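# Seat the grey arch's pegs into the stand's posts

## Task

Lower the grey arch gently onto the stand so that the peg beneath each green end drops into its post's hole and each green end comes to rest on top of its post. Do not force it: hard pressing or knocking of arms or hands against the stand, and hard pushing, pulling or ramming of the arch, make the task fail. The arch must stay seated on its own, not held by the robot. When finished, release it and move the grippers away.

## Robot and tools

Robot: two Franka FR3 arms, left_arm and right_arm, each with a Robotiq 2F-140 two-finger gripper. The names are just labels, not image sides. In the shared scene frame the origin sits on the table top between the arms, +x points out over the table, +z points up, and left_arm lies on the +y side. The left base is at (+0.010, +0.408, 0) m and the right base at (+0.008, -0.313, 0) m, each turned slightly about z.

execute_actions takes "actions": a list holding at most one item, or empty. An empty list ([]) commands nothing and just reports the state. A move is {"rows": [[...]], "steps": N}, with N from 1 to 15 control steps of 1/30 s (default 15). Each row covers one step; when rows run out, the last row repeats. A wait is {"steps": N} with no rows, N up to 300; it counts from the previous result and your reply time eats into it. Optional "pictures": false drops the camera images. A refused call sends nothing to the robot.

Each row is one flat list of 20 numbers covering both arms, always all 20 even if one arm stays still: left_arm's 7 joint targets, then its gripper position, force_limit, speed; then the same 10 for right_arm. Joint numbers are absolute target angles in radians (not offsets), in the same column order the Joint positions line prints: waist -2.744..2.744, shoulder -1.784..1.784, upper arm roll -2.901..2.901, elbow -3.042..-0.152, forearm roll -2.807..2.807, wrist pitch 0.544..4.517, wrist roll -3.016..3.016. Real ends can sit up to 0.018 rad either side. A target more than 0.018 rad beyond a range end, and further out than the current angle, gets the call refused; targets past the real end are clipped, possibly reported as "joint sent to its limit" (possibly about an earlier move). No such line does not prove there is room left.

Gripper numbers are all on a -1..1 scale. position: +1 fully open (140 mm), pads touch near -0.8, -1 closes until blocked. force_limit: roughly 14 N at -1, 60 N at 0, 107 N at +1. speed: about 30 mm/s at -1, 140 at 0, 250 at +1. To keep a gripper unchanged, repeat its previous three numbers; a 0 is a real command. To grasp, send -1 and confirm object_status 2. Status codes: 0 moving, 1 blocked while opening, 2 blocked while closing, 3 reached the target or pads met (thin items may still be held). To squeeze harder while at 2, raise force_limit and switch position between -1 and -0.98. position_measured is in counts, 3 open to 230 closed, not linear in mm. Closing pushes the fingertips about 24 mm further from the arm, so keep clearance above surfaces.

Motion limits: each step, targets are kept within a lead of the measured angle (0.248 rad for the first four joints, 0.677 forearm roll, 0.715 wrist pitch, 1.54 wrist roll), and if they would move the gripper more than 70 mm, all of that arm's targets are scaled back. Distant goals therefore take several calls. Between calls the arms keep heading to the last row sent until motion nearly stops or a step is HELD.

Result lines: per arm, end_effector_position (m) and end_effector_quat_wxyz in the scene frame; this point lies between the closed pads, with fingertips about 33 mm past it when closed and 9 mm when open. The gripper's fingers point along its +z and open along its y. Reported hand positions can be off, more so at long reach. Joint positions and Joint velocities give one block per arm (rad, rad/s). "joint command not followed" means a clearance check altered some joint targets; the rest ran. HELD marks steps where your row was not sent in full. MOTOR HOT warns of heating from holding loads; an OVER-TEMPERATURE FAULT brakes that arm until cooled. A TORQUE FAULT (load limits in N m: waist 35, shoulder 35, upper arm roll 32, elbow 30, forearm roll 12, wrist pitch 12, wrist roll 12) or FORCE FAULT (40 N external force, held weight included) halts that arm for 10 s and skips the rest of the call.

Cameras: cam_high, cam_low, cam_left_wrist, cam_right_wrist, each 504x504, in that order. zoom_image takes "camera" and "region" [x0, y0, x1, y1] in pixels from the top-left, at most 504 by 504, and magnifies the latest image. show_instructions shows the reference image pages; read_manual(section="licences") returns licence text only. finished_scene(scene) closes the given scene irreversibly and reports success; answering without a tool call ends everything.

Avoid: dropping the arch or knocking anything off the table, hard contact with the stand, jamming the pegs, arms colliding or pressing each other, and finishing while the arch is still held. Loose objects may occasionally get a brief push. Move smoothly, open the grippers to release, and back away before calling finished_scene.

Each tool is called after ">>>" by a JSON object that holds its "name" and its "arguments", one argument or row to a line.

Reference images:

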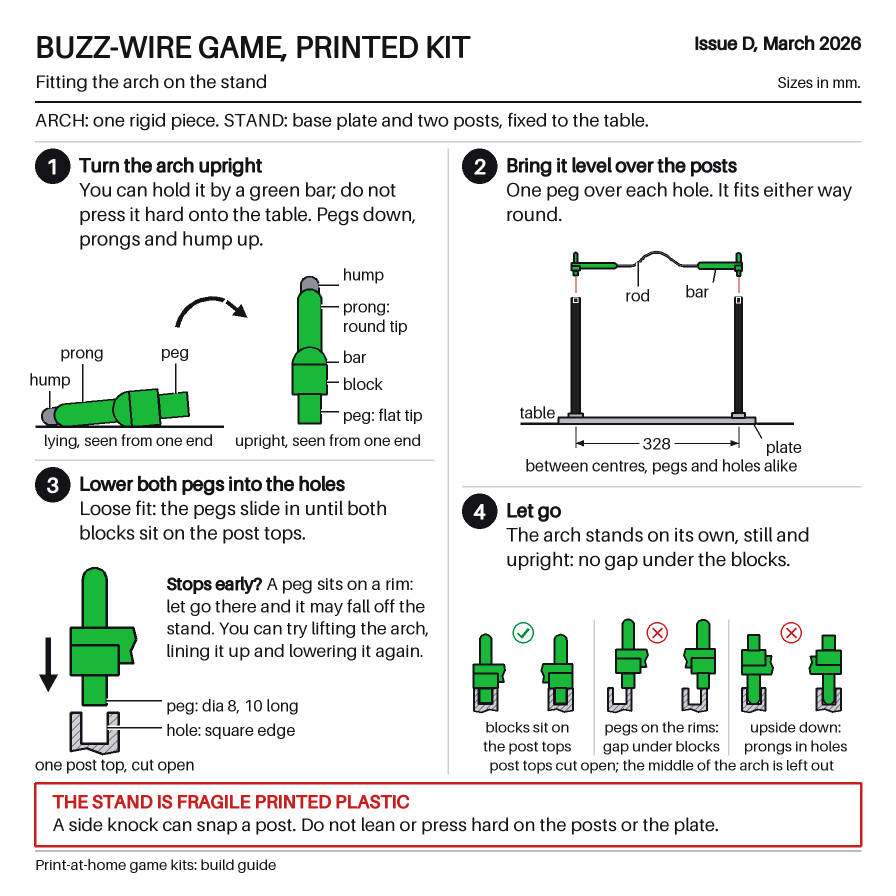

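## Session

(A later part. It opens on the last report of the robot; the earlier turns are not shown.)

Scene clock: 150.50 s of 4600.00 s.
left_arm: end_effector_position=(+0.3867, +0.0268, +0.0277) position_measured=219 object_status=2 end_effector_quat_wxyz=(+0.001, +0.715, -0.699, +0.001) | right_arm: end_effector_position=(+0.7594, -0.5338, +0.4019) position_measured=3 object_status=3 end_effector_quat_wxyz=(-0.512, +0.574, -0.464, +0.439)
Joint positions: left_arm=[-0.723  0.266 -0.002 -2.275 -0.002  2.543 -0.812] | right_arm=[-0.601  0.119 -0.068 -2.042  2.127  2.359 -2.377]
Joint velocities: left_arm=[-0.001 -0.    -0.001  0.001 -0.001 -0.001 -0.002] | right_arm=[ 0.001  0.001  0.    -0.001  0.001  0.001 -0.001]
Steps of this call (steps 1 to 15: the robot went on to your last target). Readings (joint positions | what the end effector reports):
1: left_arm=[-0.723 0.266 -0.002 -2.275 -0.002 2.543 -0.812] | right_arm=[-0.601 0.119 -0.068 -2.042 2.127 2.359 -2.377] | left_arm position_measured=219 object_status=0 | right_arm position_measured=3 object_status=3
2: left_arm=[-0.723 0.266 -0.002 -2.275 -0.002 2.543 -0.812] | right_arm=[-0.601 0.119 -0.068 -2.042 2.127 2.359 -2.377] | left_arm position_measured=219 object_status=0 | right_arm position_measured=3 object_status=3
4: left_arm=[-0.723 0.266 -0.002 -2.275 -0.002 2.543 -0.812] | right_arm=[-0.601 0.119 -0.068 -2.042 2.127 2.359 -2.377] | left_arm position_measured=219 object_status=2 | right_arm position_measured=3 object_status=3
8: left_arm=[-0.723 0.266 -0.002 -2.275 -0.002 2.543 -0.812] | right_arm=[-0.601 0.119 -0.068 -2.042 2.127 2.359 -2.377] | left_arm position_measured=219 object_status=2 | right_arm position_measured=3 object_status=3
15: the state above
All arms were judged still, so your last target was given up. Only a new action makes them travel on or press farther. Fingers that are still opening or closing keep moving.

>>> {"name": "execute_actions", "arguments": {
  "actions": [
    {"rows":[[-0.722,0.263,0,-2.276,0,2.54,-0.808,-1,0.2,-0.7,-0.6,0.119,-0.066,-2.042,2.127,2.359,-2.377,1,0,0],[-0.722,0.258,0,-2.275,0,2.53,-0.808,-1,0.2,-0.7,-0.6,0.119,-0.066,-2.042,2.127,2.359,-2.377,1,0,0],[-0.722,0.252,0,-2.274,0,2.52,-0.808,-1,0.2,-0.7,-0.6,0.119,-0.066,-2.042,2.127,2.359,-2.377,1,0,0],[-0.722,0.245,0,-2.273,0,2.51,-0.808,-1,0.2,-0.7,-0.6,0.119,-0.066,-2.042,2.127,2.359,-2.377,1,0,0],[-0.722,0.238,0,-2.272,0,2.5,-0.808,-1,0.2,-0.7,-0.6,0.119,-0.066,-2.042,2.127,2.359,-2.377,1,0,0],[-0.722,0.23,0,-2.271,0,2.49,-0.808,-1,0.2,-0.7,-0.6,0.119,-0.066,-2.042,2.127,2.359,-2.377,1,0,0],[-0.722,0.222,0,-2.27,0,2.48,-0.808,-1,0.2,-0.7,-0.6,0.119,-0.066,-2.042,2.127,2.359,-2.377,1,0,0],[-0.722,0.214,0,-2.268,0,2.47,-0.808,-1,0.2,-0.7,-0.6,0.119,-0.066,-2.042,2.127,2.359,-2.377,1,0,0],[-0.722,0.206,0,-2.267,0,2.46,-0.808,-1,0.2,-0.7,-0.6,0.119,-0.066,-2.042,2.127,2.359,-2.377,1,0,0],[-0.722,0.198,0,-2.265,0,2.45,-0.808,-1,0.2,-0.7,-0.6,0.119,-0.066,-2.042,2.127,2.359,-2.377,1,0,0],[-0.722,0.19,0,-2.264,0,2.442,-0.808,-1,0.2,-0.7,-0.6,0.119,-0.066,-2.042,2.127,2.359,-2.377,1,0,0],[-0.722,0.18,0,-2.2625,0,2.442,-0.808,-1,0.2,-0.7,-0.6,0.119,-0.066,-2.042,2.127,2.359,-2.377,1,0,0]],"steps":15}
  ],
  "pictures": false
}}

>>> {"name": "execute_actions", "arguments": {
  "actions": [
    {"steps":15}
  ]
}}

Scene clock: 161.67 s of 4600.00 s.
left_arm: end_effector_position=(+0.3899, +0.0235, +0.0694) position_measured=219 object_status=2 end_effector_quat_wxyz=(+0.001, +0.715, -0.699, +0.008) | right_arm: end_effector_position=(+0.7594, -0.5338, +0.4019) position_measured=3 object_status=3 end_effector_quat_wxyz=(-0.512, +0.574, -0.464, +0.439)
Joint positions: left_arm=[-0.723  0.184 -0.002 -2.263 -0.002  2.462 -0.812] | right_arm=[-0.601  0.119 -0.068 -2.042  2.127  2.359 -2.377]
Joint velocities: left_arm=[-0.    -0.093  0.     0.03   0.    -0.096 -0.   ] | right_arm=[ 0.    -0.    -0.     0.     0.001 -0.    -0.002]
Steps of this call (steps 1 to 90: nothing new was sent; then 7.67 s passed at rest; steps 91 to 105: all 15 steps of this action). Readings (joint positions | what the end effector reports):
91: left_arm=[-0.723 0.266 -0.002 -2.275 -0.002 2.543 -0.812] | right_arm=[-0.601 0.119 -0.068 -2.042 2.127 2.359 -2.377] | left_arm position_measured=219 object_status=2 | right_arm position_measured=3 object_status=3
92: left_arm=[-0.723 0.265 -0.002 -2.275 -0.002 2.541 -0.812] | right_arm=[-0.601 0.119 -0.068 -2.042 2.127 2.359 -2.377] | left_arm position_measured=219 object_status=2 | right_arm position_measured=3 object_status=3
94: left_arm=[-0.723 0.259 -0.002 -2.275 -0.002 2.533 -0.812] | right_arm=[-0.601 0.119 -0.068 -2.042 2.127 2.359 -2.377] | left_arm position_measured=219 object_status=2 | right_arm position_measured=3 object_status=3
98: left_arm=[-0.723 0.234 -0.002 -2.273 -0.002 2.507 -0.812] | right_arm=[-0.601 0.119 -0.068 -2.042 2.127 2.359 -2.377] | left_arm position_measured=219 object_status=2 | right_arm position_measured=3 object_status=3
105: the state above

Scene clock: 162.17 s of 4600.00 s.
left_arm: end_effector_position=(+0.3871, +0.0264, +0.0701) position_measured=219 object_status=2 end_effector_quat_wxyz=(+0.001, +0.715, -0.699, +0.001) | right_arm: end_effector_position=(+0.7594, -0.5338, +0.4019) position_measured=3 object_status=3 end_effector_quat_wxyz=(-0.512, +0.574, -0.464, +0.439)
Joint positions: left_arm=[-0.723  0.18  -0.002 -2.262 -0.002  2.445 -0.812] | right_arm=[-0.601  0.119 -0.068 -2.042  2.127  2.359 -2.377]
Joint velocities: left_arm=[-0.001 -0.    -0.    -0.001 -0.    -0.005  0.001] | right_arm=[ 0.001 -0.001 -0.     0.     0.001 -0.001 -0.001]
Steps of this call (steps 1 to 15: the robot went on to your last target). Readings (joint positions | what the end effector reports):
1: left_arm=[-0.723 0.181 -0.002 -2.262 -0.002 2.459 -0.812] | right_arm=[-0.601 0.119 -0.068 -2.042 2.127 2.359 -2.377] | left_arm position_measured=219 object_status=2 | right_arm position_measured=3 object_status=3
2: left_arm=[-0.723 0.180 -0.002 -2.262 -0.002 2.457 -0.812] | right_arm=[-0.601 0.119 -0.068 -2.042 2.127 2.359 -2.377] | left_arm position_measured=219 object_status=2 | right_arm position_measured=3 object_status=3
4: left_arm=[-0.723 0.180 -0.002 -2.262 -0.002 2.453 -0.812] | right_arm=[-0.601 0.119 -0.068 -2.042 2.127 2.359 -2.377] | left_arm position_measured=219 object_status=2 | right_arm position_measured=3 object_status=3
8: left_arm=[-0.723 0.180 -0.002 -2.262 -0.002 2.448 -0.812] | right_arm=[-0.601 0.119 -0.068 -2.042 2.127 2.359 -2.377] | left_arm position_measured=219 object_status=2 | right_arm position_measured=3 object_status=3
15: the state above
camera_calibration (this result's frames):
cam_left_wrist: T_world_to_cam=[[-0.995959, 0.0734214, -0.0517293, 0.398569], [0.049862, 0.93105, 0.361469, -0.0497219], [0.0747021, 0.357429, -0.930948, 0.226068], [0, 0, 0, 1]] pos_world=[0.382549, -0.0637733, 0.249049]
cam_right_wrist: T_world_to_cam=[[-0.117858, 0.0176862, -0.992873, 0.495969], [-0.545798, 0.834123, 0.0796469, 0.826049], [0.829587, 0.551295, -0.0886552, -0.109245], [0, 0, 0, 1]] pos_world=[0.599938, -0.637572, 0.416957]

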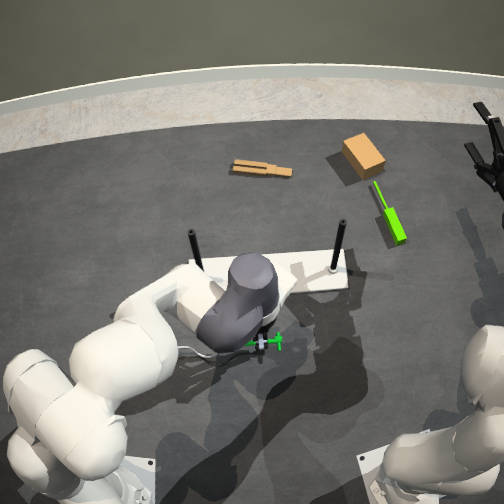

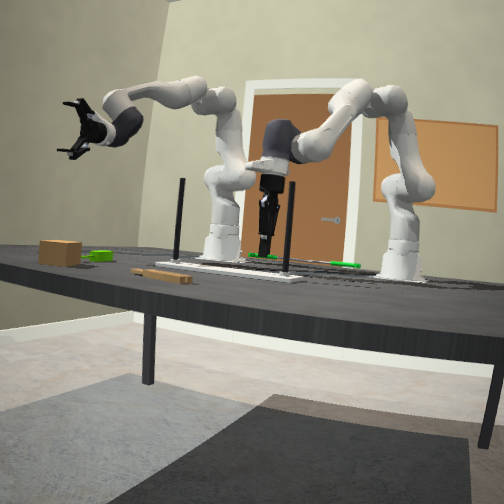

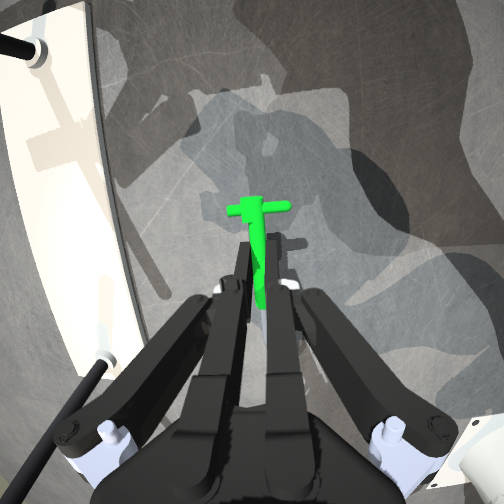

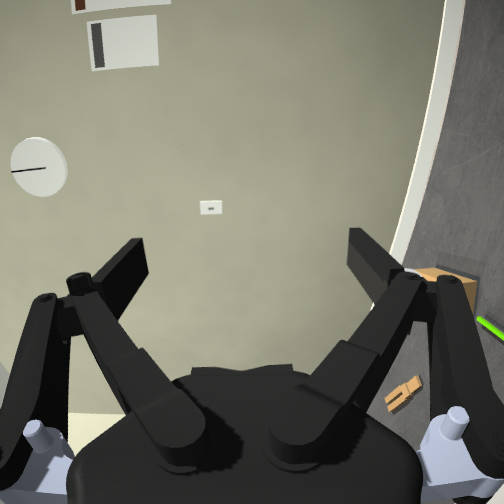

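>>> {"name": "execute_actions", "arguments": {
  "actions": [
    {"rows":[[-0.73,0.13,0,-2.215,0,2.345,-0.808,-1,0.2,-0.7,-0.73,0.264,0,-2.217,1.502,1.517,-2.482,1,0,0],[-0.73,0.13,0,-2.215,0,2.345,-0.808,-1,0.2,-0.7,-0.73,0.264,0,-2.217,1.502,1.517,-2.482,1,0,0],[-0.73,0.13,0,-2.215,0,2.345,-0.808,-1,0.2,-0.7,-0.73,0.264,0,-2.217,1.502,1.517,-2.482,1,0,0],[-0.73,0.076,0,-2.163,0,2.24,-0.808,-1,0.2,-0.7,-0.73,0.264,0,-2.217,1.502,1.517,-2.482,1,0,0],[-0.73,0.076,0,-2.163,0,2.24,-0.808,-1,0.2,-0.7,-0.73,0.264,0,-2.217,1.502,1.517,-2.482,1,0,0],[-0.73,0.076,0,-2.163,0,2.24,-0.808,-1,0.2,-0.7,-0.73,0.264,0,-2.217,1.502,1.517,-2.482,1,0,0],[-0.73,0.03,0,-2.05,0,2.05,-0.808,-1,0.2,-0.7,-0.73,0.264,0,-2.217,1.502,1.517,-2.482,1,0,0],[-0.73,0.03,0,-2.05,0,2.05,-0.808,-1,0.2,-0.7,-0.73,0.264,0,-2.217,1.502,1.517,-2.482,1,0,0],[-0.73,0.03,0,-2.05,0,2.05,-0.808,-1,0.2,-0.7,-0.73,0.264,0,-2.217,1.502,1.517,-2.482,1,0,0],[-0.73,-0.01,0,-1.93,0,1.9,-0.808,-1,0.2,-0.7,-0.73,0.264,0,-2.217,1.502,1.517,-2.482,1,0,0],[-0.73,-0.01,0,-1.93,0,1.9,-0.808,-1,0.2,-0.7,-0.73,0.264,0,-2.217,1.502,1.517,-2.482,1,0,0],[-0.73,-0.01,0,-1.93,0,1.9,-0.808,-1,0.2,-0.7,-0.73,0.264,0,-2.217,1.502,1.517,-2.482,1,0,0],[-0.73,-0.03,0,-1.8,0,1.75,-0.808,-1,0.2,-0.7,-0.73,0.264,0,-2.217,1.502,1.517,-2.482,1,0,0],[-0.73,-0.03,0,-1.8,0,1.75,-0.808,-1,0.2,-0.7,-0.73,0.264,0,-2.217,1.502,1.517,-2.482,1,0,0],[-0.73,-0.03,0,-1.8,0,1.75,-0.808,-1,0.2,-0.7,-0.73,0.264,0,-2.217,1.502,1.517,-2.482,1,0,0]],"steps":15}
  ],
  "pictures": false
}}

>>> {"name": "execute_actions", "arguments": {
  "actions": [
    {"rows":[[-0.73,-0.03,0,-1.8,0,1.75,-0.808,-1,0.2,-0.7,-0.73,0.264,0,-2.217,1.502,1.517,-2.482,1,0,0],[-0.73,-0.03,0,-1.8,0,1.7,-0.808,-1,0.2,-0.7,-0.73,0.264,0,-2.217,1.502,1.517,-2.482,1,0,0],[-0.73,-0.03,0,-1.8,0,1.7,-0.808,-1,0.2,-0.7,-0.73,0.264,0,-2.217,1.502,1.517,-2.482,1,0,0],[-0.73,-0.03,0,-1.8,0,1.65,-0.808,-1,0.2,-0.7,-0.73,0.264,0,-2.217,1.502,1.517,-2.482,1,0,0],[-0.73,-0.034,0,-1.72,0,1.611,-0.808,-1,0.2,-0.7,-0.73,0.264,0,-2.217,1.502,1.517,-2.482,1,0,0],[-0.73,-0.034,0,-1.72,0,1.611,-0.808,-1,0.2,-0.7,-0.73,0.264,0,-2.217,1.502,1.517,-2.482,1,0,0],[-0.73,-0.034,0,-1.72,0,1.611,-0.808,-1,0.2,-0.7,-0.73,0.264,0,-2.217,1.502,1.517,-2.482,1,0,0],[-0.73,-0.034,0,-1.645,0,1.611,-0.808,-1,0.2,-0.7,-0.73,0.264,0,-2.217,1.502,1.517,-2.482,1,0,0]],"steps":15}
  ],
  "pictures": false
}}

>>> {"name": "execute_actions", "arguments": {
  "actions": [
    {"steps":20}
  ]
}}

Scene clock: 213.53 s of 4600.00 s.
left_arm: end_effector_position=(+0.4212, -0.0130, +0.3151) position_measured=219 object_status=2 end_effector_quat_wxyz=(+0.002, +0.712, -0.700, +0.050) | right_arm: end_effector_position=(+0.6730, -0.3700, +0.2754) position_measured=3 object_status=3 end_effector_quat_wxyz=(-0.605, +0.699, -0.289, +0.250)
Joint positions: left_arm=[-0.729 -0.015 -0.001 -1.866 -0.002  1.951 -0.812] | right_arm=[-0.706  0.238 -0.018 -2.185  1.68   1.851 -2.418]
Joint velocities: left_arm=[-0.001 -0.349 -0.002  0.981 -0.001 -1.14  -0.   ] | right_arm=[-0.116  0.172  0.071 -0.199 -0.697 -0.99  -0.101]
Steps of this call (steps 1 to 15: the robot went on to your last target; steps 16 to 90: nothing new was sent; then 47.87 s passed at rest; steps 91 to 105: all 15 steps of this action). Readings (joint positions | what the end effector reports):
91: left_arm=[-0.724 0.177 -0.001 -2.256 -0.002 2.427 -0.812] | right_arm=[-0.610 0.120 -0.063 -2.048 2.094 2.330 -2.379] | left_arm position_measured=219 object_status=2 | right_arm position_measured=3 object_status=3
92: left_arm=[-0.725 0.167 -0.001 -2.246 -0.002 2.411 -0.812] | right_arm=[-0.620 0.126 -0.059 -2.059 2.058 2.297 -2.382] | left_arm position_measured=219 object_status=2 | right_arm position_measured=3 object_status=3
94: left_arm=[-0.727 0.141 -0.001 -2.221 -0.002 2.372 -0.812] | right_arm=[-0.638 0.145 -0.051 -2.082 1.990 2.229 -2.387] | left_arm position_measured=219 object_status=2 | right_arm position_measured=3 object_status=3
98: left_arm=[-0.729 0.075 -0.001 -2.125 -0.002 2.245 -0.812] | right_arm=[-0.668 0.185 -0.038 -2.126 1.869 2.091 -2.397] | left_arm position_measured=219 object_status=2 | right_arm position_measured=3 object_status=3
105: the state above

Scene clock: 214.03 s of 4600.00 s.
left_arm: end_effector_position=(+0.3968, +0.0118, +0.4047) position_measured=219 object_status=2 end_effector_quat_wxyz=(+0.001, +0.713, -0.701, +0.015) | right_arm: end_effector_position=(+0.5971, -0.2836, +0.2899) position_measured=3 object_status=3 end_effector_quat_wxyz=(+0.685, -0.692, +0.167, -0.153)
Joint positions: left_arm=[-0.729 -0.039 -0.001 -1.647 -0.002  1.637 -0.812] | right_arm=[-0.728  0.264 -0.002 -2.216  1.51   1.541 -2.465]
Joint velocities: left_arm=[ 0.     0.007 -0.     0.029  0.    -0.14   0.002] | right_arm=[-0.006 -0.001  0.001  0.001 -0.03  -0.128 -0.045]
Steps of this call (steps 1 to 15: all 15 steps of this action). Readings (joint positions | what the end effector reports):
1: left_arm=[-0.729 -0.026 -0.001 -1.839 -0.002 1.917 -0.812] | right_arm=[-0.711 0.243 -0.015 -2.191 1.655 1.816 -2.421] | left_arm position_measured=219 object_status=2 | right_arm position_measured=3 object_status=3
2: left_arm=[-0.729 -0.035 -0.001 -1.820 -0.002 1.881 -0.812] | right_arm=[-0.714 0.248 -0.013 -2.197 1.631 1.781 -2.425] | left_arm position_measured=219 object_status=2 | right_arm position_measured=3 object_status=3
4: left_arm=[-0.729 -0.043 -0.001 -1.802 -0.002 1.817 -0.812] | right_arm=[-0.721 0.256 -0.008 -2.206 1.587 1.710 -2.434] | left_arm position_measured=219 object_status=2 | right_arm position_measured=3 object_status=3
8: left_arm=[-0.729 -0.030 -0.001 -1.724 -0.002 1.702 -0.812] | right_arm=[-0.726 0.264 -0.003 -2.216 1.532 1.606 -2.449] | left_arm position_measured=219 object_status=2 | right_arm position_measured=3 object_status=3
15: the state above

Scene clock: 214.70 s of 4600.00 s.
left_arm: end_effector_position=(+0.3919, +0.0168, +0.4003) position_measured=219 object_status=2 end_effector_quat_wxyz=(+0.001, +0.713, -0.701, +0.001) | right_arm: end_effector_position=(+0.5936, -0.2802, +0.2943) position_measured=3 object_status=3 end_effector_quat_wxyz=(+0.690, -0.690, +0.157, -0.153)
Joint positions: left_arm=[-0.729 -0.035 -0.001 -1.646 -0.002  1.613 -0.812] | right_arm=[-0.728  0.264 -0.002 -2.216  1.506  1.521 -2.477]
Joint velocities: left_arm=[ 0.     0.001 -0.001 -0.     0.    -0.003  0.001] | right_arm=[-0.     0.001  0.001  0.001  0.001 -0.003 -0.005]
Steps of this call (steps 1 to 20: the robot went on to your last target). Readings (joint positions | what the end effector reports):
1: left_arm=[-0.729 -0.039 -0.001 -1.646 -0.002 1.633 -0.812] | right_arm=[-0.728 0.264 -0.002 -2.216 1.509 1.538 -2.466] | left_arm position_measured=219 object_status=2 | right_arm position_measured=3 object_status=3
2: left_arm=[-0.729 -0.038 -0.001 -1.646 -0.002 1.629 -0.812] | right_arm=[-0.728 0.264 -0.002 -2.216 1.508 1.535 -2.468] | left_arm position_measured=219 object_status=2 | right_arm position_measured=3 object_status=3
4: left_arm=[-0.729 -0.036 -0.001 -1.646 -0.002 1.624 -0.812] | right_arm=[-0.728 0.264 -0.002 -2.216 1.507 1.530 -2.470] | left_arm position_measured=219 object_status=2 | right_arm position_measured=3 object_status=3
8: left_arm=[-0.729 -0.035 -0.001 -1.646 -0.002 1.618 -0.812] | right_arm=[-0.728 0.264 -0.002 -2.216 1.507 1.525 -2.473] | left_arm position_measured=219 object_status=2 | right_arm position_measured=3 object_status=3
20: the state above
camera_calibration (this result's frames):
cam_left_wrist: T_world_to_cam=[[-0.995407, 0.0809382, -0.051123, 0.420533], [0.0571063, 0.930631, 0.361475, -0.163235], [0.0768338, 0.356895, -0.930979, 0.53574], [0, 0, 0, 1]] pos_world=[0.386761, -0.073329, 0.579267]
cam_right_wrist: T_world_to_cam=[[-0.0760826, 0.00980253, -0.997053, 0.339341], [-0.996338, 0.0383821, 0.0764054, 0.578016], [0.0390179, 0.999215, 0.00684643, 0.445616], [0, 0, 0, 1]] pos_world=[0.584331, -0.470778, 0.291127]

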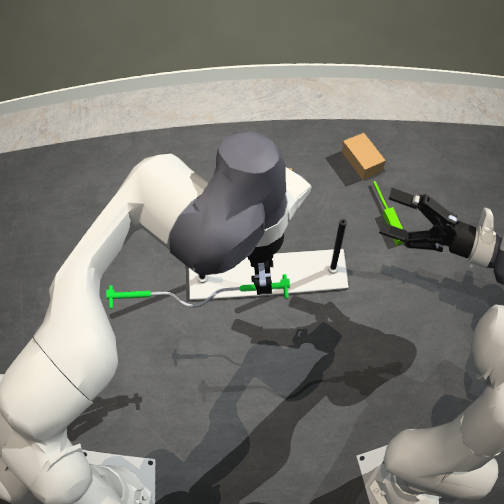

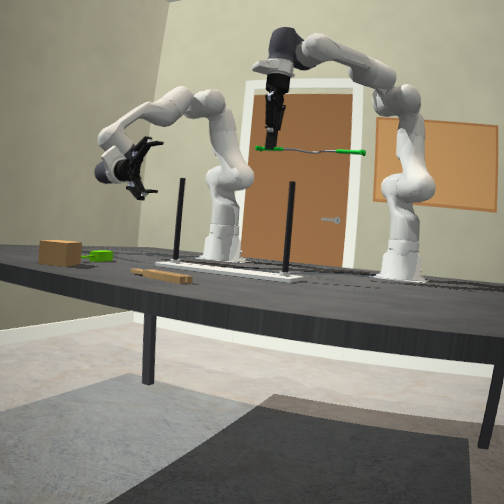

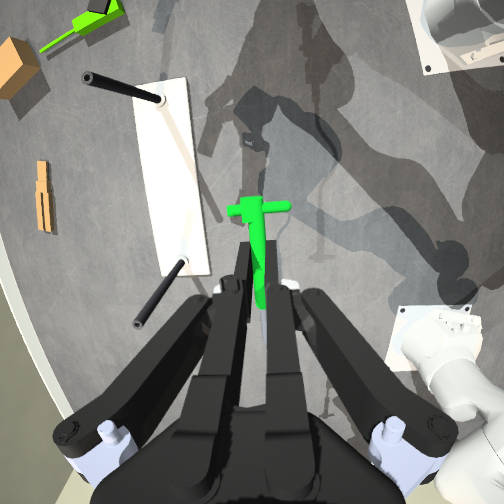

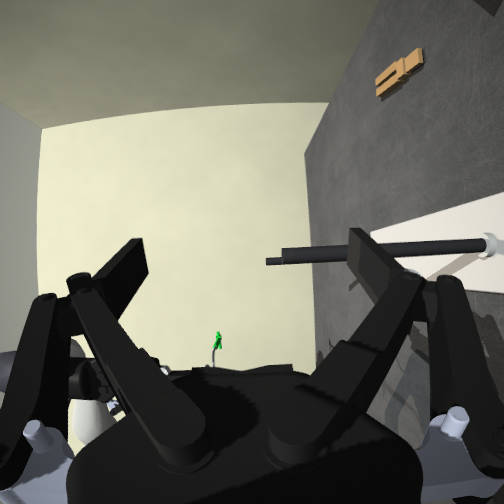

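>>> {"name": "execute_actions", "arguments": {
  "actions": [
    {"rows":[[-0.73,-0.034,0,-1.645,0.04,1.62,-0.78,-1,0.2,-0.7,-0.73,0.264,0,-2.217,1.502,1.517,-2.482,1,0,0],[-0.73,-0.034,0,-1.645,0.08,1.63,-0.75,-1,0.2,-0.7,-0.73,0.264,0,-2.217,1.502,1.517,-2.482,1,0,0],[-0.73,-0.034,0,-1.645,0.13,1.64,-0.72,-1,0.2,-0.7,-0.73,0.264,0,-2.217,1.502,1.517,-2.482,1,0,0],[-0.73,-0.034,0,-1.645,0.18,1.65,-0.69,-1,0.2,-0.7,-0.73,0.264,0,-2.217,1.502,1.517,-2.482,1,0,0],[-0.73,-0.034,0,-1.645,0.23,1.66,-0.66,-1,0.2,-0.7,-0.73,0.264,0,-2.217,1.502,1.517,-2.482,1,0,0],[-0.73,-0.034,0,-1.645,0.28,1.67,-0.63,-1,0.2,-0.7,-0.73,0.264,0,-2.217,1.502,1.517,-2.482,1,0,0],[-0.73,-0.034,0,-1.645,0.33,1.68,-0.6,-1,0.2,-0.7,-0.73,0.264,0,-2.217,1.502,1.517,-2.482,1,0,0],[-0.73,-0.034,0,-1.645,0.38,1.69,-0.57,-1,0.2,-0.7,-0.73,0.264,0,-2.217,1.502,1.517,-2.482,1,0,0],[-0.73,-0.034,0,-1.645,0.43,1.7,-0.54,-1,0.2,-0.7,-0.73,0.264,0,-2.217,1.502,1.517,-2.482,1,0,0],[-0.73,-0.034,0,-1.645,0.48,1.71,-0.51,-1,0.2,-0.7,-0.73,0.264,0,-2.217,1.502,1.517,-2.482,1,0,0],[-0.73,-0.034,0,-1.645,0.53,1.72,-0.48,-1,0.2,-0.7,-0.73,0.264,0,-2.217,1.502,1.517,-2.482,1,0,0],[-0.73,-0.034,0,-1.645,0.58,1.73,-0.45,-1,0.2,-0.7,-0.73,0.264,0,-2.217,1.502,1.517,-2.482,1,0,0],[-0.73,-0.034,0,-1.645,0.63,1.74,-0.42,-1,0.2,-0.7,-0.73,0.264,0,-2.217,1.502,1.517,-2.482,1,0,0],[-0.73,-0.034,0,-1.645,0.68,1.75,-0.39,-1,0.2,-0.7,-0.73,0.264,0,-2.217,1.502,1.517,-2.482,1,0,0],[-0.73,-0.034,0,-1.645,0.73,1.76,-0.36,-1,0.2,-0.7,-0.73,0.264,0,-2.217,1.502,1.517,-2.482,1,0,0]],"steps":15}
  ],
  "pictures": false
}}

>>> {"name": "execute_actions", "arguments": {
  "actions": [
    {"rows":[[-0.73,-0.034,0,-1.67,0.78,1.77,-0.33,-1,0.2,-0.7,-0.73,0.264,0,-2.217,1.502,1.517,-2.482,1,0,0],[-0.73,-0.034,0,-1.69,0.83,1.78,-0.3,-1,0.2,-0.7,-0.73,0.264,0,-2.217,1.502,1.517,-2.482,1,0,0],[-0.73,-0.034,0,-1.71,0.88,1.79,-0.27,-1,0.2,-0.7,-0.73,0.264,0,-2.217,1.502,1.517,-2.482,1,0,0],[-0.73,-0.034,0,-1.73,0.93,1.8,-0.24,-1,0.2,-0.7,-0.73,0.264,0,-2.217,1.502,1.517,-2.482,1,0,0],[-0.73,-0.034,0,-1.75,0.98,1.81,-0.21,-1,0.2,-0.7,-0.73,0.264,0,-2.217,1.502,1.517,-2.482,1,0,0],[-0.73,-0.034,0,-1.77,1.03,1.82,-0.18,-1,0.2,-0.7,-0.73,0.264,0,-2.217,1.502,1.517,-2.482,1,0,0],[-0.73,-0.034,0,-1.79,1.08,1.83,-0.15,-1,0.2,-0.7,-0.73,0.264,0,-2.217,1.502,1.517,-2.482,1,0,0],[-0.73,-0.034,0,-1.81,1.13,1.84,-0.12,-1,0.2,-0.7,-0.73,0.264,0,-2.217,1.502,1.517,-2.482,1,0,0],[-0.73,-0.034,0,-1.83,1.18,1.85,-0.09,-1,0.2,-0.7,-0.73,0.264,0,-2.217,1.502,1.517,-2.482,1,0,0],[-0.73,-0.034,0,-1.85,1.23,1.86,-0.06,-1,0.2,-0.7,-0.73,0.264,0,-2.217,1.502,1.517,-2.482,1,0,0],[-0.73,-0.034,0,-1.87,1.28,1.87,-0.03,-1,0.2,-0.7,-0.73,0.264,0,-2.217,1.502,1.517,-2.482,1,0,0],[-0.73,-0.034,0,-1.89,1.33,1.88,0,-1,0.2,-0.7,-0.73,0.264,0,-2.217,1.502,1.517,-2.482,1,0,0],[-0.73,-0.034,0,-1.91,1.38,1.89,0.03,-1,0.2,-0.7,-0.73,0.264,0,-2.217,1.502,1.517,-2.482,1,0,0],[-0.73,-0.034,0,-1.93,1.43,1.9,0.06,-1,0.2,-0.7,-0.73,0.264,0,-2.217,1.502,1.517,-2.482,1,0,0],[-0.73,-0.034,0,-1.95,1.48,1.91,0.09,-1,0.2,-0.7,-0.73,0.264,0,-2.217,1.502,1.517,-2.482,1,0,0]],"steps":15}
  ],
  "pictures": false
}}

>>> {"name": "execute_actions", "arguments": {
  "actions": [
    {"rows":[[-0.735,-0.04,0,-1.98,1.53,1.92,0.12,-1,0.2,-0.7,-0.73,0.264,0,-2.217,1.502,1.517,-2.482,1,0,0],[-0.74,-0.045,0,-2.01,1.58,1.93,0.15,-1,0.2,-0.7,-0.73,0.264,0,-2.217,1.502,1.517,-2.482,1,0,0],[-0.745,-0.05,0,-2.04,1.63,1.94,0.18,-1,0.2,-0.7,-0.73,0.264,0,-2.217,1.502,1.517,-2.482,1,0,0],[-0.75,-0.055,0,-2.07,1.68,1.95,0.21,-1,0.2,-0.7,-0.73,0.264,0,-2.217,1.502,1.517,-2.482,1,0,0],[-0.755,-0.06,0,-2.1,1.73,1.956,0.24,-1,0.2,-0.7,-0.73,0.264,0,-2.217,1.502,1.517,-2.482,1,0,0],[-0.76,-0.065,0,-2.13,1.78,1.956,0.27,-1,0.2,-0.7,-0.73,0.264,0,-2.217,1.502,1.517,-2.482,1,0,0],[-0.765,-0.07,0,-2.16,1.83,1.956,0.3,-1,0.2,-0.7,-0.73,0.264,0,-2.217,1.502,1.517,-2.482,1,0,0],[-0.77,-0.075,0,-2.19,1.88,1.956,0.33,-1,0.2,-0.7,-0.73,0.264,0,-2.217,1.502,1.517,-2.482,1,0,0],[-0.775,-0.08,0,-2.22,1.93,1.956,0.36,-1,0.2,-0.7,-0.73,0.264,0,-2.217,1.502,1.517,-2.482,1,0,0],[-0.78,-0.085,0,-2.25,1.98,1.956,0.39,-1,0.2,-0.7,-0.73,0.264,0,-2.217,1.502,1.517,-2.482,1,0,0],[-0.787,-0.09,0,-2.28,2.03,1.956,0.42,-1,0.2,-0.7,-0.73,0.264,0,-2.217,1.502,1.517,-2.482,1,0,0],[-0.787,-0.09,0,-2.31,2.08,1.956,0.45,-1,0.2,-0.7,-0.73,0.264,0,-2.217,1.502,1.517,-2.482,1,0,0],[-0.787,-0.09,0,-2.34,2.13,1.956,0.483,-1,0.2,-0.7,-0.73,0.264,0,-2.217,1.502,1.517,-2.482,1,0,0],[-0.787,-0.09,0,-2.37,2.17,1.956,0.483,-1,0.2,-0.7,-0.73,0.264,0,-2.217,1.502,1.517,-2.482,1,0,0],[-0.787,-0.09,0,-2.4,2.193,1.956,0.483,-1,0.2,-0.7,-0.73,0.264,0,-2.217,1.502,1.517,-2.482,1,0,0]],"steps":15}
  ],
  "pictures": false
}}

>>> {"name": "execute_actions", "arguments": {
  "actions": [
    {"steps":40}
  ]
}}

Scene clock: 233.57 s of 4600.00 s.
left_arm: end_effector_position=(+0.5314, +0.1066, +0.4574) position_measured=219 object_status=2 end_effector_quat_wxyz=(+0.282, -0.579, +0.765, -0.021) | right_arm: end_effector_position=(+0.5935, -0.2802, +0.2944) position_measured=3 object_status=3 end_effector_quat_wxyz=(+0.690, -0.690, +0.156, -0.154)
Joint positions: left_arm=[-0.73  -0.034 -0.001 -1.646  0.566  1.713 -0.576] | right_arm=[-0.728  0.264 -0.002 -2.216  1.506  1.521 -2.479]
Joint velocities: left_arm=[ 0.004 -0.001  0.002  0.004  1.373  0.27   0.702] | right_arm=[ 0.    -0.001 -0.     0.     0.002  0.     0.001]
Steps of this call (steps 1 to 15: the robot went on to your last target; steps 16 to 90: nothing new was sent; then 15.37 s passed at rest; steps 91 to 105: all 15 steps of this action). Readings (joint positions | what the end effector reports):
91: left_arm=[-0.729 -0.035 -0.001 -1.646 0.006 1.614 -0.809] | right_arm=[-0.728 0.264 -0.002 -2.216 1.506 1.521 -2.479] | left_arm position_measured=219 object_status=2 | right_arm position_measured=3 object_status=3
92: left_arm=[-0.730 -0.035 -0.001 -1.646 0.021 1.616 -0.804] | right_arm=[-0.728 0.264 -0.002 -2.216 1.506 1.521 -2.479] | left_arm position_measured=219 object_status=2 | right_arm position_measured=3 object_status=3
94: left_arm=[-0.730 -0.035 -0.001 -1.646 0.075 1.624 -0.786] | right_arm=[-0.728 0.264 -0.002 -2.216 1.506 1.521 -2.479] | left_arm position_measured=219 object_status=2 | right_arm position_measured=3 object_status=3
98: left_arm=[-0.730 -0.034 -0.001 -1.646 0.234 1.651 -0.727] | right_arm=[-0.728 0.264 -0.002 -2.216 1.506 1.521 -2.479] | left_arm position_measured=219 object_status=2 | right_arm position_measured=3 object_status=3
105: the state above

Scene clock: 234.07 s of 4600.00 s.
left_arm: end_effector_position=(+0.6291, +0.1618, +0.4965) position_measured=219 object_status=2 end_effector_quat_wxyz=(+0.556, -0.201, +0.787, +0.178) | right_arm: end_effector_position=(+0.5935, -0.2802, +0.2944) position_measured=3 object_status=3 end_effector_quat_wxyz=(+0.690, -0.690, +0.156, -0.154)
Joint positions: left_arm=[-0.73  -0.034 -0.001 -1.906  1.313  1.861 -0.167] | right_arm=[-0.728  0.264 -0.002 -2.216  1.506  1.521 -2.479]
Joint velocities: left_arm=[ 0.001  0.014  0.    -0.571  1.386  0.281  0.842] | right_arm=[ 0.    -0.001 -0.    -0.    -0.001 -0.001 -0.001]
Steps of this call (steps 1 to 15: all 15 steps of this action). Readings (joint positions | what the end effector reports):
1: left_arm=[-0.730 -0.035 -0.001 -1.651 0.616 1.724 -0.551] | right_arm=[-0.728 0.264 -0.002 -2.216 1.506 1.521 -2.479] | left_arm position_measured=219 object_status=2 | right_arm position_measured=3 object_status=3
2: left_arm=[-0.730 -0.037 -0.001 -1.660 0.666 1.734 -0.526] | right_arm=[-0.728 0.264 -0.002 -2.216 1.506 1.521 -2.479] | left_arm position_measured=219 object_status=2 | right_arm position_measured=3 object_status=3
4: left_arm=[-0.730 -0.039 -0.001 -1.689 0.765 1.754 -0.474] | right_arm=[-0.728 0.264 -0.002 -2.216 1.506 1.521 -2.479] | left_arm position_measured=219 object_status=2 | right_arm position_measured=3 object_status=3
8: left_arm=[-0.730 -0.037 -0.001 -1.766 0.964 1.792 -0.366] | right_arm=[-0.728 0.264 -0.002 -2.216 1.506 1.521 -2.479] | left_arm position_measured=219 object_status=2 | right_arm position_measured=3 object_status=3
15: the state above

Scene clock: 234.57 s of 4600.00 s.
left_arm: end_effector_position=(+0.6057, +0.0822, +0.4511) position_measured=219 object_status=2 end_effector_quat_wxyz=(+0.616, +0.304, +0.595, +0.418) | right_arm: end_effector_position=(+0.5935, -0.2802, +0.2944) position_measured=3 object_status=3 end_effector_quat_wxyz=(+0.690, -0.690, +0.156, -0.154)
Joint positions: left_arm=[-0.785 -0.088 -0.    -2.333  2.055  1.949  0.268] | right_arm=[-0.728  0.264 -0.002 -2.216  1.506  1.521 -2.479]
Joint velocities: left_arm=[-0.031 -0.016  0.    -0.871  1.151  0.048  0.702] | right_arm=[-0.001 -0.    -0.     0.    -0.001  0.001  0.001]
Steps of this call (steps 1 to 15: all 15 steps of this action). Readings (joint positions | what the end effector reports):
1: left_arm=[-0.730 -0.035 -0.001 -1.928 1.364 1.871 -0.138] | right_arm=[-0.728 0.264 -0.002 -2.216 1.506 1.521 -2.479] | left_arm position_measured=219 object_status=2 | right_arm position_measured=3 object_status=3
2: left_arm=[-0.732 -0.038 -0.001 -1.953 1.414 1.881 -0.109] | right_arm=[-0.728 0.264 -0.002 -2.216 1.506 1.521 -2.479] | left_arm position_measured=219 object_status=2 | right_arm position_measured=3 object_status=3
4: left_arm=[-0.738 -0.045 -0.000 -2.008 1.514 1.901 -0.051] | right_arm=[-0.728 0.264 -0.002 -2.216 1.506 1.521 -2.479] | left_arm position_measured=219 object_status=2 | right_arm position_measured=3 object_status=3
8: left_arm=[-0.758 -0.063 0.000 -2.125 1.714 1.930 0.067] | right_arm=[-0.728 0.264 -0.002 -2.216 1.506 1.521 -2.479] | left_arm position_measured=219 object_status=2 | right_arm position_measured=3 object_status=3
15: the state above

Scene clock: 235.90 s of 4600.00 s.
left_arm: end_effector_position=(+0.5947, +0.0637, +0.4337) position_measured=219 object_status=2 end_effector_quat_wxyz=(+0.576, +0.416, +0.505, +0.490) | right_arm: end_effector_position=(+0.5935, -0.2802, +0.2944) position_measured=3 object_status=3 end_effector_quat_wxyz=(+0.690, -0.690, +0.156, -0.154)
Joint positions: left_arm=[-0.786 -0.088 -0.    -2.399  2.19   1.955  0.477] | right_arm=[-0.728  0.264 -0.002 -2.216  1.506  1.521 -2.479]
Joint velocities: left_arm=[-0.     0.001 -0.001  0.    -0.     0.     0.009] | right_arm=[-0.     0.    -0.001  0.    -0.    -0.    -0.   ]
Steps of this call (steps 1 to 40: the robot went on to your last target). Readings (joint positions | what the end effector reports):
1: left_arm=[-0.786 -0.087 -0.000 -2.358 2.087 1.951 0.290] | right_arm=[-0.728 0.264 -0.002 -2.216 1.506 1.521 -2.479] | left_arm position_measured=219 object_status=2 | right_arm position_measured=3 object_status=3
2: left_arm=[-0.786 -0.085 -0.000 -2.375 2.112 1.952 0.310] | right_arm=[-0.728 0.264 -0.002 -2.216 1.506 1.521 -2.479] | left_arm position_measured=219 object_status=2 | right_arm position_measured=3 object_status=3
4: left_arm=[-0.786 -0.083 -0.000 -2.393 2.145 1.954 0.343] | right_arm=[-0.728 0.264 -0.002 -2.216 1.506 1.521 -2.479] | left_arm position_measured=219 object_status=2 | right_arm position_measured=3 object_status=3
8: left_arm=[-0.786 -0.086 -0.000 -2.399 2.175 1.955 0.392] | right_arm=[-0.728 0.264 -0.002 -2.216 1.506 1.521 -2.479] | left_arm position_measured=219 object_status=2 | right_arm position_measured=3 object_status=3
40: the state above
camera_calibration (this result's frames):
cam_left_wrist: T_world_to_cam=[[-0.0943477, 0.07696, 0.99256, -0.36785], [-0.359328, -0.932431, 0.0381419, 0.276035], [0.92843, -0.353056, 0.115627, -0.380598], [0, 0, 0, 1]] pos_world=[0.41784, 0.15132, 0.398592]
cam_right_wrist: T_world_to_cam=[[-0.0744967, 0.00940069, -0.997177, 0.338422], [-0.996468, 0.0381481, 0.0748034, 0.578391], [0.0387436, 0.999228, 0.00652558, 0.445881], [0, 0, 0, 1]] pos_world=[0.584285, -0.470783, 0.291292]

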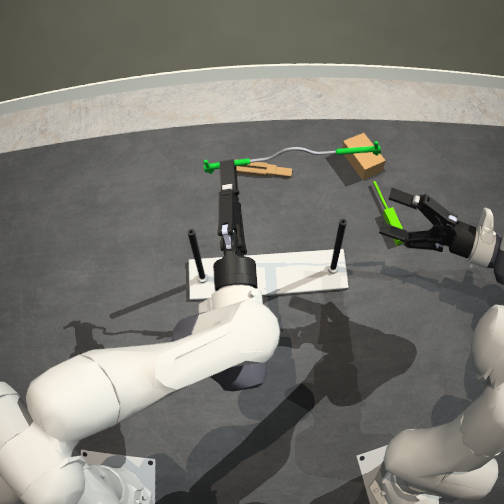

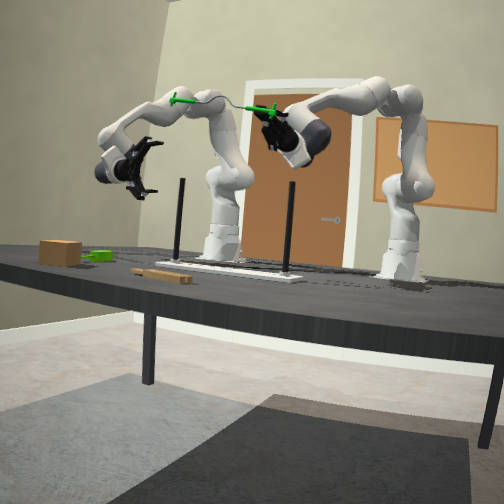

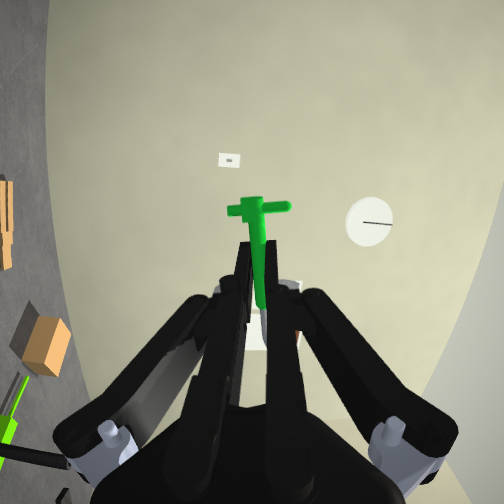

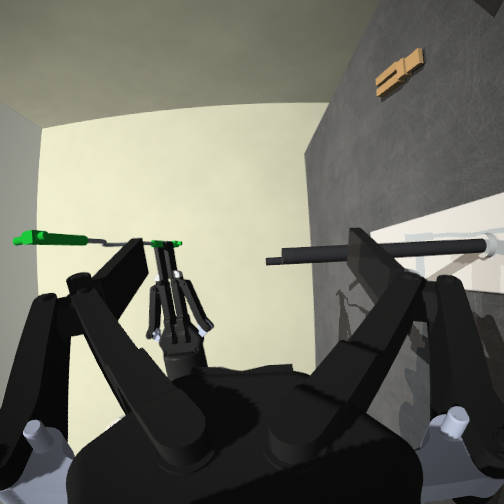

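>>> {"name": "execute_actions", "arguments": {
  "actions": [
    {"rows":[[-0.787,-0.09,0,-2.415,2.195,1.957,0.486,-1,0.2,-0.7,-0.73,0.264,0,-2.217,1.502,1.517,-2.482,1,0,0],[-0.787,-0.09,0,-2.43,2.195,1.957,0.486,-1,0.2,-0.7,-0.73,0.264,0,-2.217,1.502,1.517,-2.482,1,0,0],[-0.787,-0.09,0,-2.445,2.195,1.957,0.486,-1,0.2,-0.7,-0.73,0.264,0,-2.217,1.502,1.517,-2.482,1,0,0],[-0.787,-0.09,0,-2.46,2.195,1.957,0.486,-1,0.2,-0.7,-0.73,0.264,0,-2.217,1.502,1.517,-2.482,1,0,0],[-0.787,-0.09,0,-2.475,2.195,1.957,0.486,-1,0.2,-0.7,-0.73,0.264,0,-2.217,1.502,1.517,-2.482,1,0,0],[-0.787,-0.09,0,-2.49,2.195,1.957,0.486,-1,0.2,-0.7,-0.73,0.264,0,-2.217,1.502,1.517,-2.482,1,0,0],[-0.787,-0.09,0,-2.505,2.195,1.957,0.486,-1,0.2,-0.7,-0.73,0.264,0,-2.217,1.502,1.517,-2.482,1,0,0],[-0.787,-0.09,0,-2.52,2.195,1.957,0.486,-1,0.2,-0.7,-0.73,0.264,0,-2.217,1.502,1.517,-2.482,1,0,0],[-0.787,-0.09,0,-2.535,2.195,1.957,0.486,-1,0.2,-0.7,-0.73,0.264,0,-2.217,1.502,1.517,-2.482,1,0,0],[-0.787,-0.09,0,-2.55,2.195,1.957,0.486,-1,0.2,-0.7,-0.73,0.264,0,-2.217,1.502,1.517,-2.482,1,0,0],[-0.787,-0.09,0,-2.565,2.195,1.957,0.486,-1,0.2,-0.7,-0.73,0.264,0,-2.217,1.502,1.517,-2.482,1,0,0],[-0.787,-0.09,0,-2.58,2.195,1.957,0.486,-1,0.2,-0.7,-0.73,0.264,0,-2.217,1.502,1.517,-2.482,1,0,0],[-0.787,-0.09,0,-2.595,2.195,1.957,0.486,-1,0.2,-0.7,-0.73,0.264,0,-2.217,1.502,1.517,-2.482,1,0,0],[-0.787,-0.09,0,-2.61,2.195,1.957,0.486,-1,0.2,-0.7,-0.73,0.264,0,-2.217,1.502,1.517,-2.482,1,0,0],[-0.787,-0.09,0,-2.6225,2.195,1.957,0.486,-1,0.2,-0.7,-0.73,0.264,0,-2.217,1.502,1.517,-2.482,1,0,0]],"steps":15}
  ],
  "pictures": false
}}

>>> {"name": "execute_actions", "arguments": {
  "actions": [
    {"steps":20}
  ]
}}

Scene clock: 244.97 s of 4600.00 s.
left_arm: end_effector_position=(+0.5596, +0.1030, +0.3261) position_measured=219 object_status=2 end_effector_quat_wxyz=(+0.511, +0.488, +0.501, +0.499) | right_arm: end_effector_position=(+0.5934, -0.2802, +0.2944) position_measured=3 object_status=3 end_effector_quat_wxyz=(+0.690, -0.690, +0.156, -0.154)
Joint positions: left_arm=[-0.786 -0.09  -0.    -2.592  2.192  1.956  0.482] | right_arm=[-0.728  0.264 -0.002 -2.216  1.506  1.521 -2.479]
Joint velocities: left_arm=[ 0.001  0.005 -0.001 -0.424  0.001  0.006  0.001] | right_arm=[-0.002  0.001  0.001 -0.001  0.001 -0.    -0.001]
Steps of this call (steps 1 to 15: the robot went on to your last target; steps 16 to 90: nothing new was sent; then 5.57 s passed at rest; steps 91 to 105: all 15 steps of this action). Readings (joint positions | what the end effector reports):
91: left_arm=[-0.786 -0.089 -0.000 -2.402 2.191 1.955 0.480] | right_arm=[-0.728 0.264 -0.002 -2.216 1.506 1.521 -2.479] | left_arm position_measured=219 object_status=2 | right_arm position_measured=3 object_status=3
92: left_arm=[-0.786 -0.090 -0.000 -2.408 2.191 1.955 0.480] | right_arm=[-0.728 0.264 -0.002 -2.216 1.506 1.521 -2.479] | left_arm position_measured=219 object_status=2 | right_arm position_measured=3 object_status=3
94: left_arm=[-0.786 -0.092 -0.000 -2.429 2.192 1.955 0.481] | right_arm=[-0.728 0.264 -0.002 -2.216 1.506 1.521 -2.479] | left_arm position_measured=219 object_status=2 | right_arm position_measured=3 object_status=3
98: left_arm=[-0.786 -0.091 -0.000 -2.487 2.192 1.956 0.481] | right_arm=[-0.728 0.264 -0.002 -2.216 1.506 1.521 -2.479] | left_arm position_measured=219 object_status=2 | right_arm position_measured=3 object_status=3
105: the state above

Scene clock: 245.63 s of 4600.00 s.
left_arm: end_effector_position=(+0.5528, +0.1105, +0.3086) position_measured=219 object_status=2 end_effector_quat_wxyz=(+0.500, +0.500, +0.501, +0.500) | right_arm: end_effector_position=(+0.5934, -0.2802, +0.2944) position_measured=3 object_status=3 end_effector_quat_wxyz=(+0.690, -0.690, +0.156, -0.154)
Joint positions: left_arm=[-0.786 -0.088 -0.    -2.622  2.192  1.957  0.483] | right_arm=[-0.728  0.264 -0.002 -2.216  1.506  1.521 -2.479]
Joint velocities: left_arm=[ 0.001  0.     0.001  0.    -0.001 -0.    -0.002] | right_arm=[ 0.    -0.     0.    -0.    -0.001 -0.     0.002]
Steps of this call (steps 1 to 20: the robot went on to your last target). Readings (joint positions | what the end effector reports):
1: left_arm=[-0.786 -0.089 -0.000 -2.604 2.192 1.957 0.482] | right_arm=[-0.728 0.264 -0.002 -2.216 1.506 1.521 -2.479] | left_arm position_measured=219 object_status=2 | right_arm position_measured=3 object_status=3
2: left_arm=[-0.786 -0.088 -0.000 -2.612 2.192 1.957 0.482] | right_arm=[-0.728 0.264 -0.002 -2.216 1.506 1.521 -2.479] | left_arm position_measured=219 object_status=2 | right_arm position_measured=3 object_status=3
4: left_arm=[-0.786 -0.088 -0.000 -2.620 2.192 1.957 0.482] | right_arm=[-0.728 0.264 -0.002 -2.216 1.506 1.521 -2.479] | left_arm position_measured=219 object_status=2 | right_arm position_measured=3 object_status=3
8: left_arm=[-0.786 -0.088 -0.000 -2.622 2.192 1.957 0.482] | right_arm=[-0.728 0.264 -0.002 -2.216 1.506 1.521 -2.479] | left_arm position_measured=219 object_status=2 | right_arm position_measured=3 object_status=3
20: the state above
camera_calibration (this result's frames):
cam_left_wrist: T_world_to_cam=[[0.0523102, -0.0966961, 0.993938, -0.313581], [-0.364111, -0.928632, -0.0711798, 0.345374], [0.929886, -0.35818, -0.083785, -0.249409], [0, 0, 0, 1]] pos_world=[0.37408, 0.20107, 0.315367]
cam_right_wrist: T_world_to_cam=[[-0.0744602, 0.0094033, -0.99718, 0.338407], [-0.996472, 0.0381331, 0.0747669, 0.578389], [0.0387286, 0.999228, 0.00653073, 0.445897], [0, 0, 0, 1]] pos_world=[0.584277, -0.47079, 0.291297]

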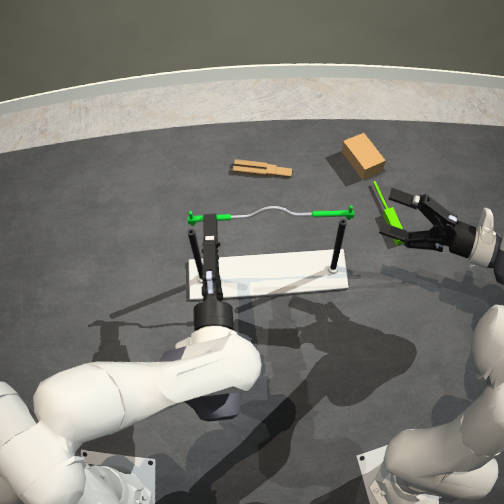

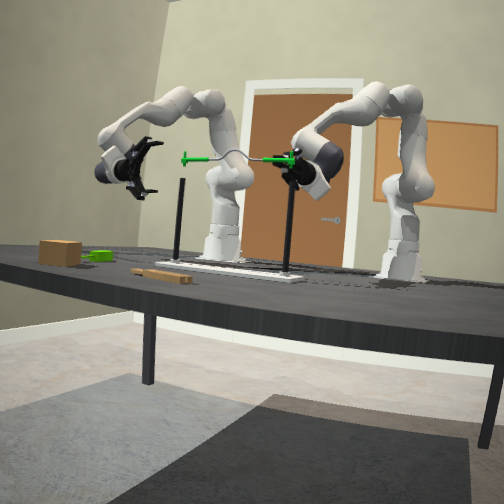

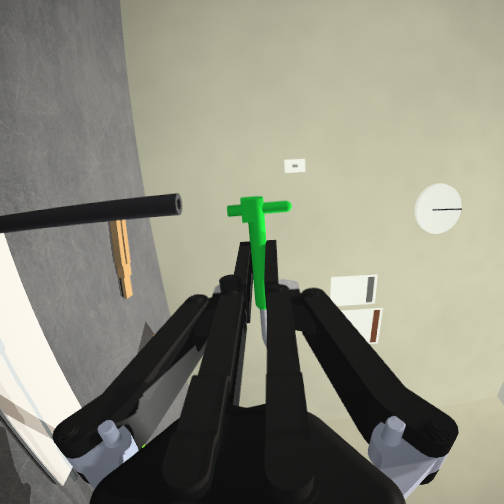

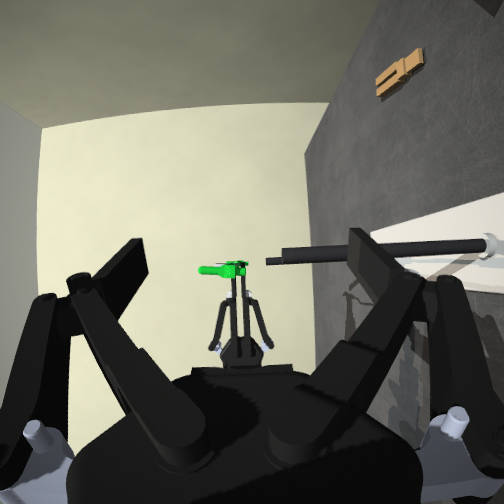

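>>> {"name": "zoom_image", "arguments": {
  "camera": "cam_right_wrist",
  "region": [190, 220, 350, 300]
}}

>>> {"name": "zoom_image", "arguments": {
  "camera": "cam_left_wrist",
  "region": [100, 160, 310, 260]
}}

>>> {"name": "zoom_image", "arguments": {
  "camera": "cam_low",
  "region": [160, 130, 320, 220]
}}

Region (190, 220, 350, 300) of cam_right_wrist's 504x504 image, scaled by 3.150, with more detail than that image has.

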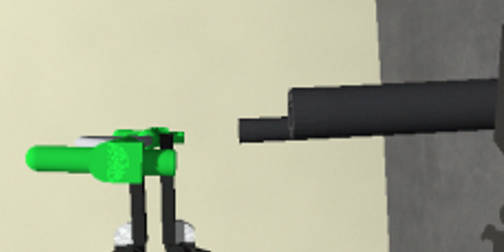

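Region (100, 160, 310, 260) of cam_left_wrist's 504x504 image, scaled by 2.400, with more detail than that image has; it fills the top 240 rows of this view, and the rest is white.

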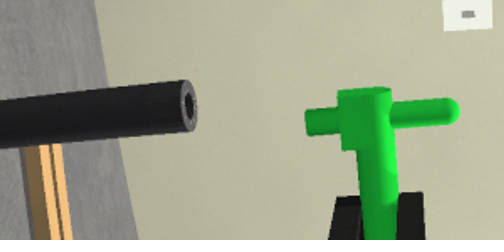

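Region (160, 130, 320, 220) of cam_low's 504x504 image, scaled by 3.150, with more detail than that image has; it fills the top 284 rows of this view, and the rest is white.

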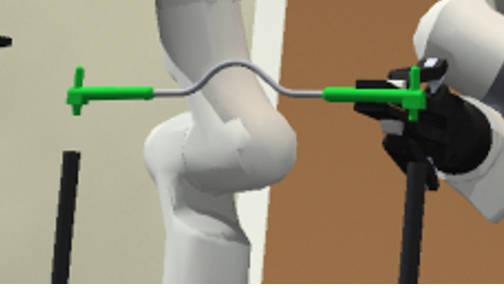

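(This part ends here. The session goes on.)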